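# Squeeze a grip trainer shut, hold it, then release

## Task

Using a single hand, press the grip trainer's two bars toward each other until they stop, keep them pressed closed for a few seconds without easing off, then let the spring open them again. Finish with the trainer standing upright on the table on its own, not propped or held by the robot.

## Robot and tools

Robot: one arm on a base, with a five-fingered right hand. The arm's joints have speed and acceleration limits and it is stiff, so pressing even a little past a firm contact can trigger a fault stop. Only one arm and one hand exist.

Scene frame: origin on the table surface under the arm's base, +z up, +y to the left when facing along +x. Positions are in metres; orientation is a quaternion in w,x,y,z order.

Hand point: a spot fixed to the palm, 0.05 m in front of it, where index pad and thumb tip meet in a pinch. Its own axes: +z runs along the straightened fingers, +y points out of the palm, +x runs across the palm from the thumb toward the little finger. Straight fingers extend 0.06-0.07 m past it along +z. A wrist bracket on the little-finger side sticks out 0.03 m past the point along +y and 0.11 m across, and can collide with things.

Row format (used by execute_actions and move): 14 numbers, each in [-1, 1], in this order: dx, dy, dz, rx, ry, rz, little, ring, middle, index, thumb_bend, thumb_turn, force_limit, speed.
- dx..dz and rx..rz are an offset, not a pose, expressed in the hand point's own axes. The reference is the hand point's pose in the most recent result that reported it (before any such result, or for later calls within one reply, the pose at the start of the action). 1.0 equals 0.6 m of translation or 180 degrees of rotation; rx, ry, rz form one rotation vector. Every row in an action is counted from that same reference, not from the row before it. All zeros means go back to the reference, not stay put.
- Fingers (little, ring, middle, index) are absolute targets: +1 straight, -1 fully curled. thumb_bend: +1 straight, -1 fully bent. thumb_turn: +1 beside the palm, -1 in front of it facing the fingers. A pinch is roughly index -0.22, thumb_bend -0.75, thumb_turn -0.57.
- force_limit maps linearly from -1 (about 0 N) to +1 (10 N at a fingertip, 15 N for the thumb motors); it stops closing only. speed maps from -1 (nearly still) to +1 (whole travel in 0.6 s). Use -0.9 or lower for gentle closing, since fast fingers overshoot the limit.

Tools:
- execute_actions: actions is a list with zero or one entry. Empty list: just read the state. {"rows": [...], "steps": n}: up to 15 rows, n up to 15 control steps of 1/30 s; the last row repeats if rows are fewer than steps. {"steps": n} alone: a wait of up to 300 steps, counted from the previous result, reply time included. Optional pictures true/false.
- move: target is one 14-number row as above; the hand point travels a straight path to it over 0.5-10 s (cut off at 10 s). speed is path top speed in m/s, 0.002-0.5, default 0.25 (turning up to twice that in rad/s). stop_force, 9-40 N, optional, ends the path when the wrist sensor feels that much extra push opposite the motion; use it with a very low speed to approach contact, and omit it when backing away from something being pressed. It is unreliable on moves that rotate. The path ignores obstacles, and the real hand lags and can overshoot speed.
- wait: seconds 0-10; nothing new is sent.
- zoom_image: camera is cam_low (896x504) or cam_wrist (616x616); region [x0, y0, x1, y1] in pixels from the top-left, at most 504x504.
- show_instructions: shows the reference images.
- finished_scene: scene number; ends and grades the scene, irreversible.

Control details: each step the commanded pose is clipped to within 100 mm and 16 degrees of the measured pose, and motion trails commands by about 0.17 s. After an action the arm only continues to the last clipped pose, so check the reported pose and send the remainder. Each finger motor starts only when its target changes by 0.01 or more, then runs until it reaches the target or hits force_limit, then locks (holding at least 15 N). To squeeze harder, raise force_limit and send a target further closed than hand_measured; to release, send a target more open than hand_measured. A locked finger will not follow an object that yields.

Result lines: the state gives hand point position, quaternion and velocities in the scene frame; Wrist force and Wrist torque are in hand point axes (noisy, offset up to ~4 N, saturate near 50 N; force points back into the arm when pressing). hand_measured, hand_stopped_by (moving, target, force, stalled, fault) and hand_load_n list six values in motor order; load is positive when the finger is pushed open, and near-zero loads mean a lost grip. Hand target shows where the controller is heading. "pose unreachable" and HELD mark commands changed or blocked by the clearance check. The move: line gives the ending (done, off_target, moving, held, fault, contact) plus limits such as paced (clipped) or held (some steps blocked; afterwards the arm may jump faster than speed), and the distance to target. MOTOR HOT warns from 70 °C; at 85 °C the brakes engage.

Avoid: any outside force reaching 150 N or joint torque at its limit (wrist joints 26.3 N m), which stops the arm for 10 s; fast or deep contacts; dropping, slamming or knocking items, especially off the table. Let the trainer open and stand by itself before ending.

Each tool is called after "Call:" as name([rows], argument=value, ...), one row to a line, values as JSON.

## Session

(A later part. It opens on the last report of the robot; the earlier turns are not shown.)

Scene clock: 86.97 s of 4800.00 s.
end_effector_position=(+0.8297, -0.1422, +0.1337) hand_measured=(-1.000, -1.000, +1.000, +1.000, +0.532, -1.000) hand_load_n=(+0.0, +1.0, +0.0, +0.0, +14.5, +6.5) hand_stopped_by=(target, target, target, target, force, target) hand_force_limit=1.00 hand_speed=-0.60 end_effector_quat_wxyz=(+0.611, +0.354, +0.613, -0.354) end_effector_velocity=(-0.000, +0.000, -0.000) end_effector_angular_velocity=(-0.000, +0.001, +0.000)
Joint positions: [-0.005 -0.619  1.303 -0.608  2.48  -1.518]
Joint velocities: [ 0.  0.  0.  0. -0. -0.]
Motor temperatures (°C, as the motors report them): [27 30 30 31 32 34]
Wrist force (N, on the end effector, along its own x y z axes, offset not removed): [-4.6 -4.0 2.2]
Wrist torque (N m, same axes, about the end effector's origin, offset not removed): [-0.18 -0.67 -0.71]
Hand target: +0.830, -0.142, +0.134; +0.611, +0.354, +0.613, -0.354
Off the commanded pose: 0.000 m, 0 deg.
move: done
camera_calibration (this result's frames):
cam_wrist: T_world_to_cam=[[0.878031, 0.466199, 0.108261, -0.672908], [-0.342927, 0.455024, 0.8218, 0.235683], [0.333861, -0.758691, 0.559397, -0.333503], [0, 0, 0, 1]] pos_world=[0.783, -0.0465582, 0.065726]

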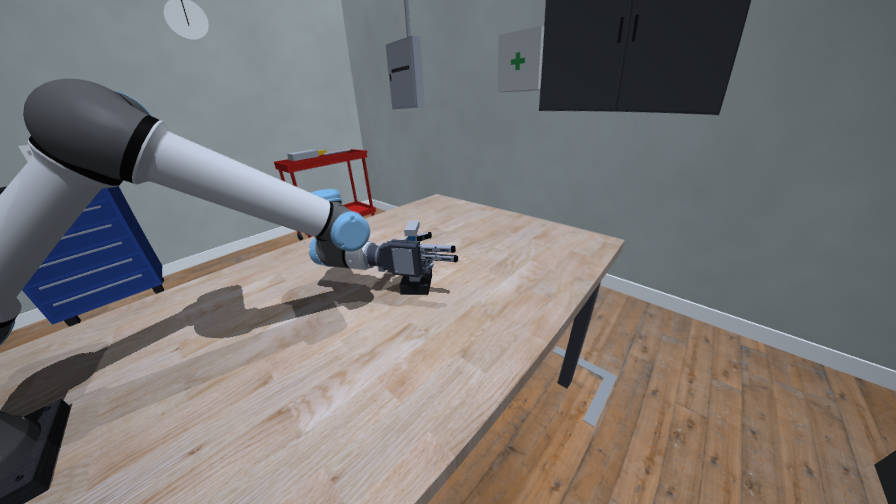

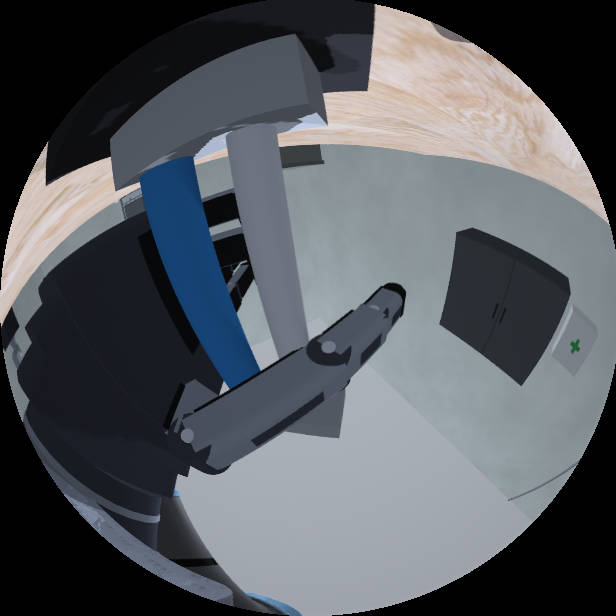

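Call:
move(target=[0,0,0,0,0,0,-0.8,-0.75,1,1,-1,-1,1,-0.3])

Call:
move(target=[0,0,0,0,0,0,-0.8,-0.75,1,1,-0.98,-1,1,-0.6])

Call:
move(target=[0,0,0,0,0,0,-1,-1,1,1,-0.98,-1,1,-0.6])

Call:
zoom_image(camera="cam_wrist", region=[100, 20, 350, 270])

Scene clock: 96.13 s of 4800.00 s.
end_effector_position=(+0.8298, -0.1422, +0.1337) hand_measured=(-0.800, -0.750, +1.000, +1.000, +0.528, -1.000) hand_load_n=(+0.0, +0.0, +0.0, +0.0, +2.5, +3.0) hand_stopped_by=(target, target, target, target, force, target) hand_force_limit=1.00 hand_speed=-0.30 end_effector_quat_wxyz=(+0.611, +0.354, +0.613, -0.354) end_effector_velocity=(+0.000, -0.000, -0.000) end_effector_angular_velocity=(+0.000, -0.001, +0.000)
Joint positions: [-0.005 -0.619  1.303 -0.608  2.48  -1.518]
Joint velocities: [-0.     0.    -0.    -0.001 -0.     0.   ]
Motor temperatures (°C, as the motors report them): [27 30 30 31 32 34]
Wrist force (N, on the end effector, along its own x y z axes, offset not removed): [-4.3 3.1 -3.3]
Wrist torque (N m, same axes, about the end effector's origin, offset not removed): [0.13 0.53 0.22]
Hand target: +0.830, -0.142, +0.134; +0.611, +0.354, +0.613, -0.354
Off the commanded pose: 0.000 m, 0 deg.
After step 90, 5.47 s passed at rest.
move: done
camera_calibration (this result's frames):
cam_wrist: T_world_to_cam=[[0.877997, 0.466264, 0.108259, -0.6729], [-0.342959, 0.454998, 0.8218, 0.235692], [0.333918, -0.758667, 0.559396, -0.333519], [0, 0, 0, 1]] pos_world=[0.783004, -0.04652, 0.0657247]

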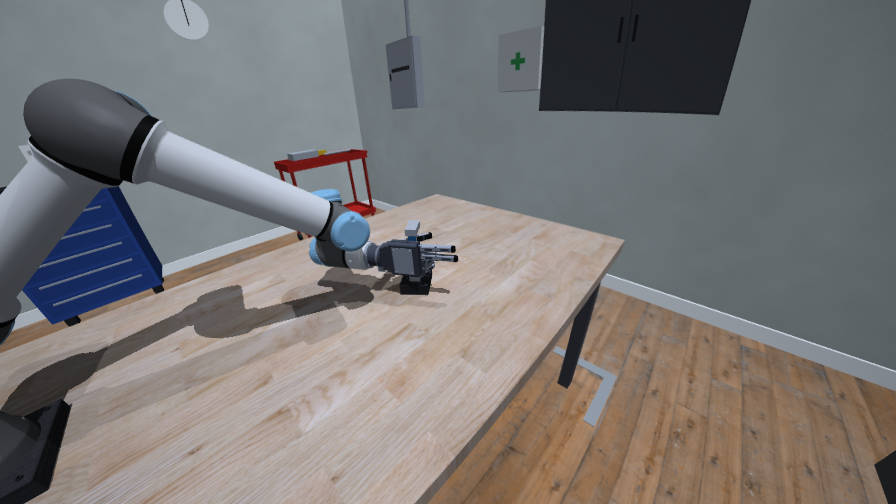

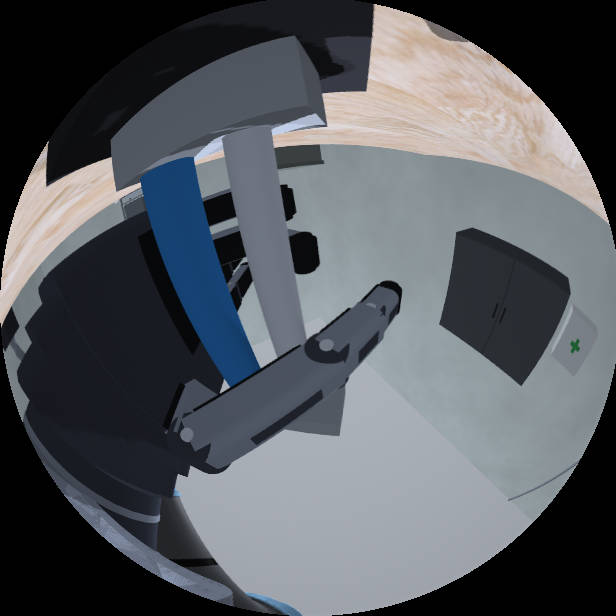

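Scene clock: 99.80 s of 4800.00 s.
end_effector_position=(+0.8298, -0.1422, +0.1337) hand_measured=(-0.800, -0.750, +1.000, +1.000, -0.868, -1.000) hand_load_n=(+0.0, +0.0, +0.0, +0.0, +15.0, +9.0) hand_stopped_by=(target, target, target, target, force, target) hand_force_limit=1.00 hand_speed=-0.60 end_effector_quat_wxyz=(+0.611, +0.354, +0.613, -0.354) end_effector_velocity=(-0.000, -0.000, -0.001) end_effector_angular_velocity=(+0.000, +0.001, -0.000)
Joint positions: [-0.005 -0.619  1.303 -0.608  2.48  -1.518]
Joint velocities: [-0.     0.     0.001 -0.     0.     0.   ]
Motor temperatures (°C, as the motors report them): [27 30 30 31 32 34]
Wrist force (N, on the end effector, along its own x y z axes, offset not removed): [-11.1 6.4 -4.4]
Wrist torque (N m, same axes, about the end effector's origin, offset not removed): [0.38 0.43 0.32]
Hand target: +0.830, -0.142, +0.134; +0.611, +0.354, +0.613, -0.354
Off the commanded pose: 0.000 m, 0 deg.
move: done
camera_calibration (this result's frames):
cam_wrist: T_world_to_cam=[[0.877997, 0.466264, 0.108259, -0.6729], [-0.342959, 0.454998, 0.8218, 0.235692], [0.333918, -0.758666, 0.559396, -0.333519], [0, 0, 0, 1]] pos_world=[0.783005, -0.0465201, 0.0657248]

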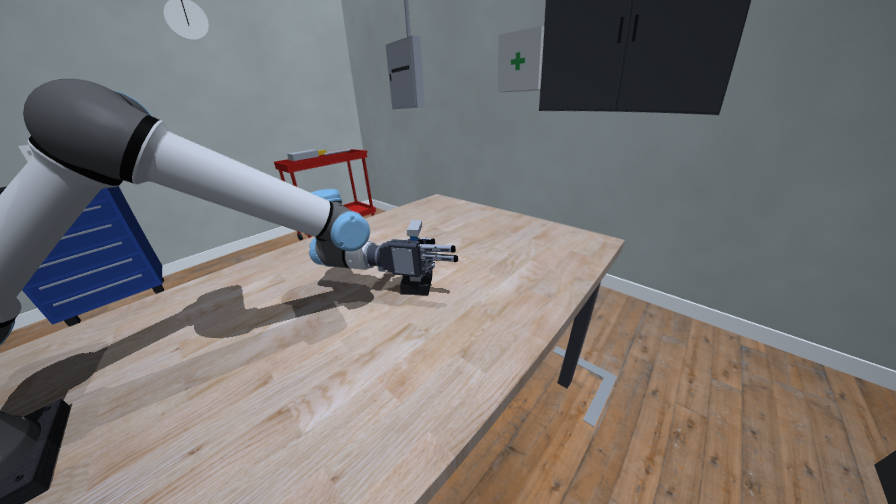

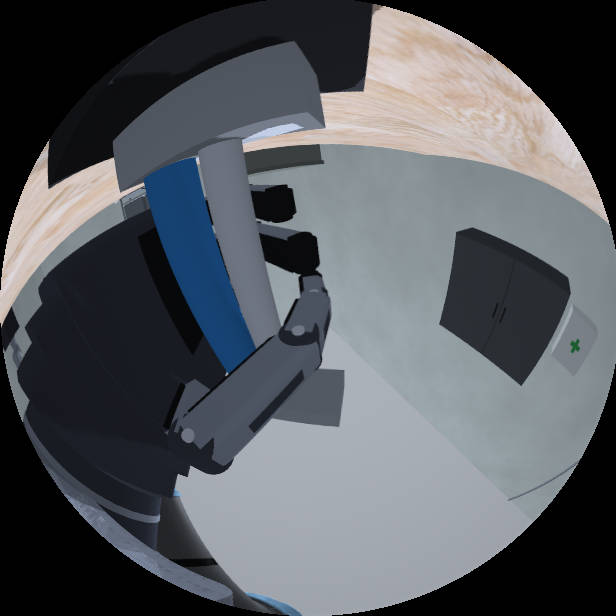

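Scene clock: 100.40 s of 4800.00 s.
end_effector_position=(+0.8298, -0.1422, +0.1337) hand_measured=(-1.000, -0.958, +1.000, +1.000, -0.868, -1.000) hand_load_n=(+0.0, +11.0, +0.0, +0.0, +14.5, +9.0) hand_stopped_by=(target, force, target, target, force, target) hand_force_limit=1.00 hand_speed=-0.60 end_effector_quat_wxyz=(+0.611, +0.354, +0.613, -0.354) end_effector_velocity=(+0.000, -0.000, -0.000) end_effector_angular_velocity=(+0.000, +0.000, +0.000)
Joint positions: [-0.005 -0.619  1.303 -0.608  2.48  -1.518]
Joint velocities: [-0.     0.001 -0.001  0.    -0.001  0.   ]
Motor temperatures (°C, as the motors report them): [27 30 30 31 32 34]
Wrist force (N, on the end effector, along its own x y z axes, offset not removed): [-8.7 6.1 -3.7]
Wrist torque (N m, same axes, about the end effector's origin, offset not removed): [0.24 0.02 0.52]
Hand target: +0.830, -0.142, +0.134; +0.611, +0.354, +0.613, -0.354
Off the commanded pose: 0.000 m, 0 deg.
move: done
camera_calibration (this result's frames):
cam_wrist: T_world_to_cam=[[0.877997, 0.466264, 0.108259, -0.6729], [-0.342959, 0.454998, 0.8218, 0.235692], [0.333918, -0.758667, 0.559396, -0.333518], [0, 0, 0, 1]] pos_world=[0.783004, -0.04652, 0.0657247]

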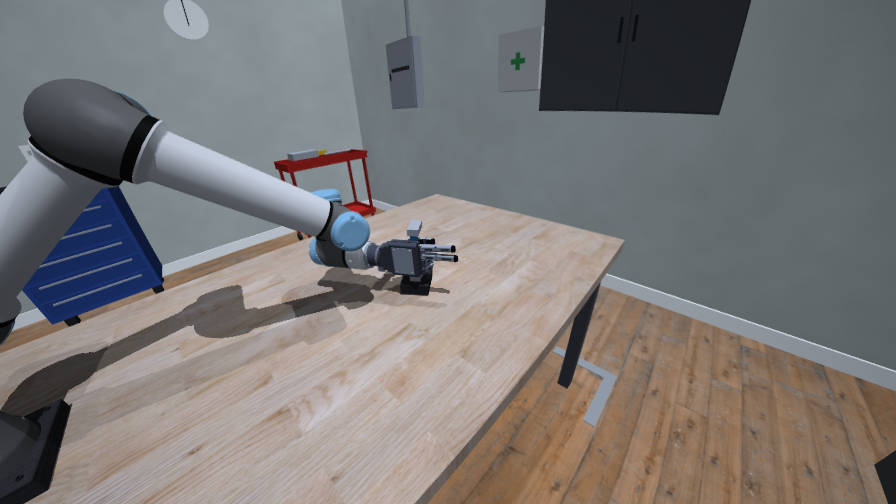

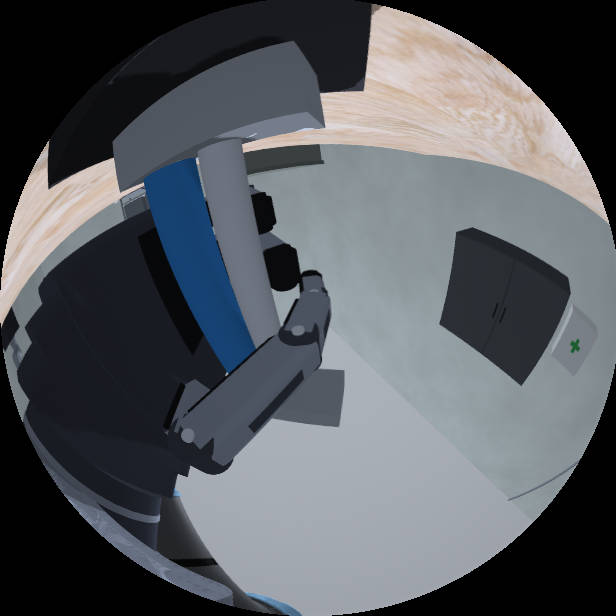

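Region (100, 20, 350, 270) of cam_wrist's 616x616 image, scaled by 2.016, with more detail than that image has.

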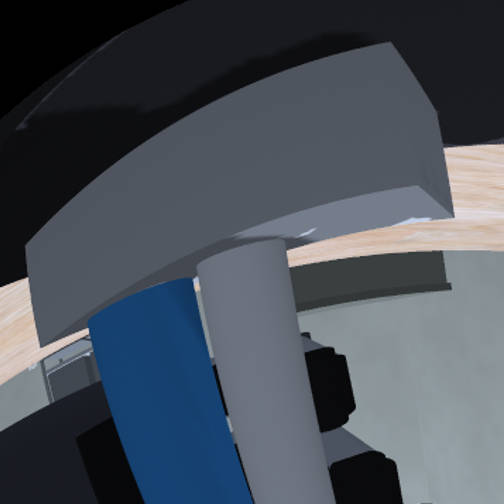

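Call:
wait(seconds=3)

Call:
move(target=[0,0,0,0,0,0,1,1,1,1,1,-1,1,-0.4])

Call:
move(target=[0,-0.01,-0.2,0,0,0,1,1,1,1,1,-1,1,0.3], speed=0.1)

Scene clock: 109.27 s of 4800.00 s.
end_effector_position=(+0.8298, -0.1422, +0.1337) hand_measured=(-1.000, -0.958, +1.000, +1.000, -0.868, -1.000) hand_load_n=(+0.0, +11.0, +0.0, +0.0, +14.5, +9.0) hand_stopped_by=(target, force, target, target, force, target) hand_force_limit=1.00 hand_speed=-0.60 end_effector_quat_wxyz=(+0.611, +0.354, +0.613, -0.354) end_effector_velocity=(-0.000, +0.000, -0.000) end_effector_angular_velocity=(+0.000, +0.001, +0.000)
Joint positions: [-0.005 -0.619  1.303 -0.608  2.48  -1.518]
Joint velocities: [ 0.    -0.001  0.001  0.001 -0.    -0.   ]
Motor temperatures (°C, as the motors report them): [27 30 30 31 32 34]
Wrist force (N, on the end effector, along its own x y z axes, offset not removed): [-8.8 5.8 -0.9]
Wrist torque (N m, same axes, about the end effector's origin, offset not removed): [0.00 0.13 0.61]
Hand target: +0.830, -0.142, +0.134; +0.611, +0.354, +0.613, -0.354
Off the commanded pose: 0.000 m, 0 deg.
Steps of this call (steps 1 to 90: nothing new was sent; then 5.87 s passed at rest). Readings (end_effector_position | what the end effector reports):
1: (+0.8298, -0.1422, +0.1337) | hand_measured=(-1.000, -0.958, +1.000, +1.000, -0.868, -1.000) hand_load_n=(+0.0, +11.0, +0.0, +0.0, +14.5, +9.0) hand_stopped_by=(target, force, target, target, force, target) hand_force_limit=1.00 hand_speed=-0.60
2: (+0.8298, -0.1422, +0.1337) | hand_measured=(-1.000, -0.958, +1.000, +1.000, -0.868, -1.000) hand_load_n=(+0.0, +11.0, +0.0, +0.0, +14.5, +9.0) hand_stopped_by=(target, force, target, target, force, target) hand_force_limit=1.00 hand_speed=-0.60
4: (+0.8298, -0.1422, +0.1337) | hand_measured=(-1.000, -0.958, +1.000, +1.000, -0.868, -1.000) hand_load_n=(+0.0, +11.0, +0.0, +0.0, +14.5, +9.0) hand_stopped_by=(target, force, target, target, force, target) hand_force_limit=1.00 hand_speed=-0.60
8: (+0.8298, -0.1422, +0.1337) | hand_measured=(-1.000, -0.958, +1.000, +1.000, -0.868, -1.000) hand_load_n=(+0.0, +11.0, +0.0, +0.0, +14.5, +9.0) hand_stopped_by=(target, force, target, target, force, target) hand_force_limit=1.00 hand_speed=-0.60
90: the state above
camera_calibration (this result's frames):
cam_wrist: T_world_to_cam=[[0.877997, 0.466264, 0.108259, -0.6729], [-0.342959, 0.454998, 0.8218, 0.235692], [0.333918, -0.758667, 0.559396, -0.333518], [0, 0, 0, 1]] pos_world=[0.783004, -0.04652, 0.0657247]

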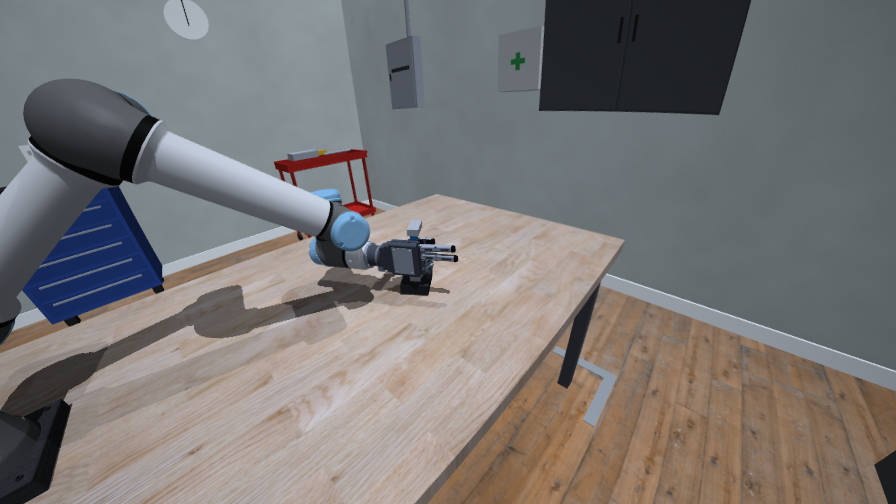

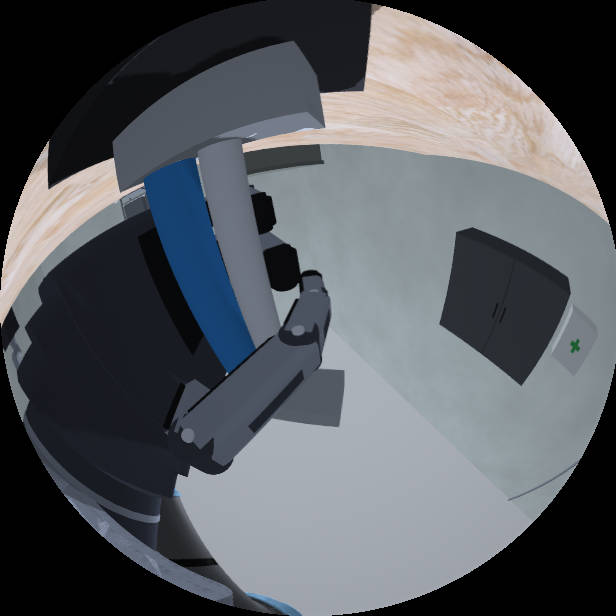

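Scene clock: 112.50 s of 4800.00 s.
end_effector_position=(+0.8298, -0.1422, +0.1337) hand_measured=(+1.000, +1.000, +1.000, +1.000, +1.000, -1.000) hand_load_n=(+0.0, +0.0, +0.0, +0.0, +0.0, +0.0) hand_stopped_by=(target, target, target, target, target, target) hand_force_limit=1.00 hand_speed=-0.40 end_effector_quat_wxyz=(+0.611, +0.354, +0.613, -0.354) end_effector_velocity=(-0.000, +0.000, -0.001) end_effector_angular_velocity=(+0.000, +0.000, +0.000)
Joint positions: [-0.005 -0.619  1.303 -0.608  2.48  -1.518]
Joint velocities: [ 0.     0.001  0.     0.    -0.     0.   ]
Motor temperatures (°C, as the motors report them): [27 30 30 31 32 34]
Wrist force (N, on the end effector, along its own x y z axes, offset not removed): [-3.2 2.4 0.5]
Wrist torque (N m, same axes, about the end effector's origin, offset not removed): [0.10 0.61 -0.14]
Hand target: +0.830, -0.142, +0.134; +0.611, +0.354, +0.613, -0.354
Off the commanded pose: 0.000 m, 0 deg.
move: done
camera_calibration (this result's frames):
cam_wrist: T_world_to_cam=[[0.877997, 0.466263, 0.108259, -0.6729], [-0.342958, 0.454998, 0.821801, 0.235692], [0.333918, -0.758667, 0.559396, -0.333519], [0, 0, 0, 1]] pos_world=[0.783004, -0.0465202, 0.0657246]

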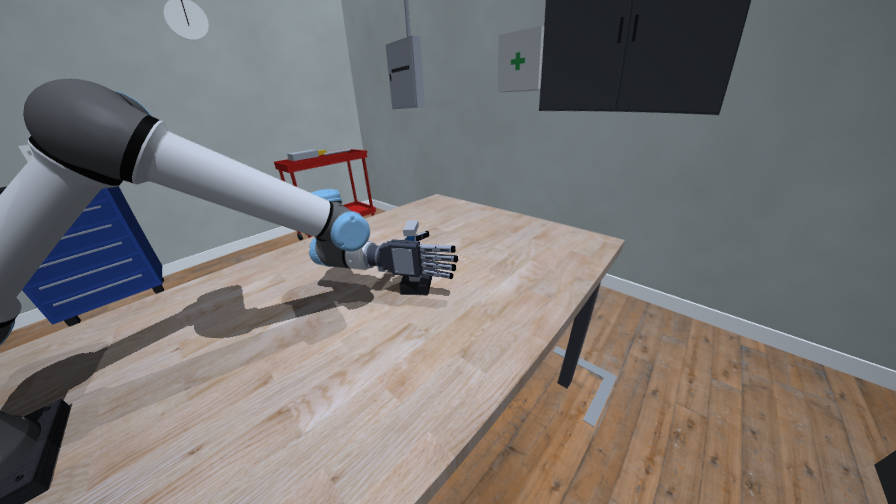

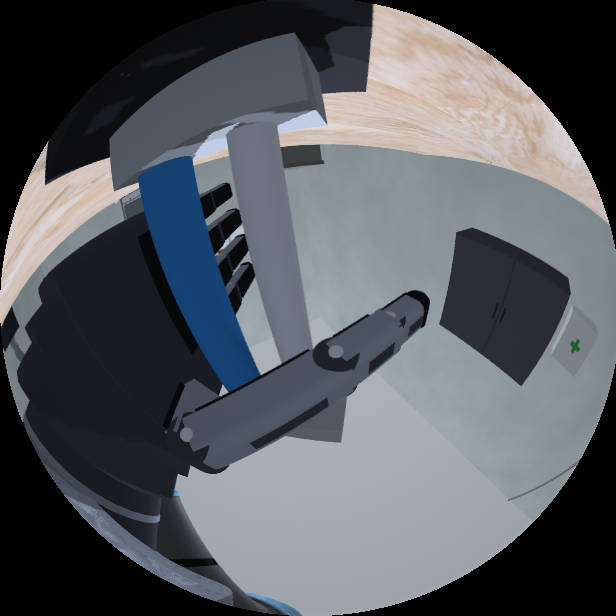

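Scene clock: 114.23 s of 4800.00 s.
end_effector_position=(+0.7650, -0.0412, +0.1341) hand_measured=(+1.000, +1.000, +1.000, +1.000, +1.000, -1.000) hand_load_n=(+0.0, +0.0, +0.0, +0.0, +0.0, +0.0) hand_stopped_by=(target, target, target, target, target, target) hand_force_limit=1.00 hand_speed=0.30 end_effector_quat_wxyz=(+0.611, +0.354, +0.613, -0.354) end_effector_velocity=(-0.001, +0.002, +0.001) end_effector_angular_velocity=(-0.000, -0.002, +0.000)
Joint positions: [ 0.152 -0.714  1.486 -0.676  2.636 -1.494]
Joint velocities: [ 0.003 -0.002  0.002 -0.001  0.003 -0.   ]
Motor temperatures (°C, as the motors report them): [27 30 30 31 32 34]
Wrist force (N, on the end effector, along its own x y z axes, offset not removed): [0.2 2.3 -0.7]
Wrist torque (N m, same axes, about the end effector's origin, offset not removed): [0.38 -0.19 0.01]
Hand target: +0.765, -0.041, +0.134; +0.611, +0.354, +0.613, -0.354
Off the commanded pose: 0.000 m, 0 deg.
move: done
camera_calibration (this result's frames):
cam_wrist: T_world_to_cam=[[0.877997, 0.466254, 0.108296, -0.663154], [-0.342958, 0.454935, 0.821836, 0.167233], [0.333916, -0.758711, 0.559337, -0.235529], [0, 0, 0, 1]] pos_world=[0.718249, 0.0544193, 0.0661189]

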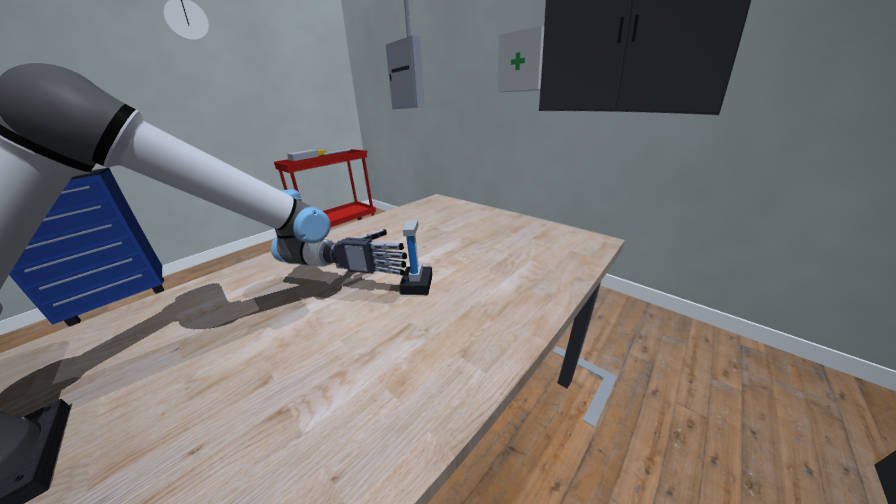

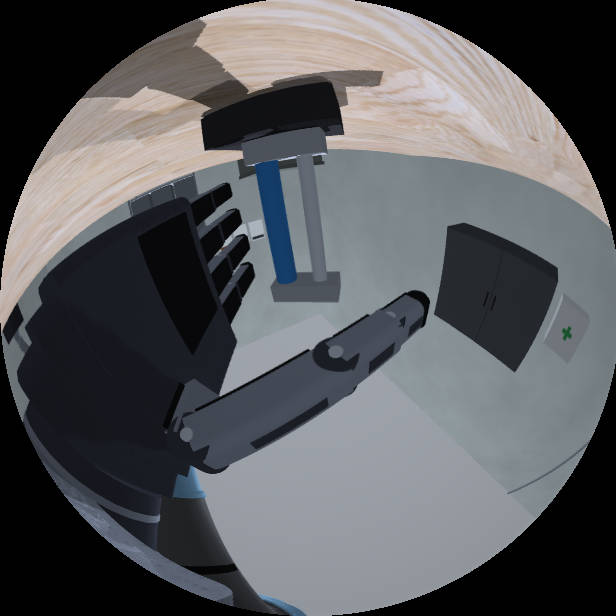

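Call:
finished_scene(scene=2)

The scene is finished: the task was done.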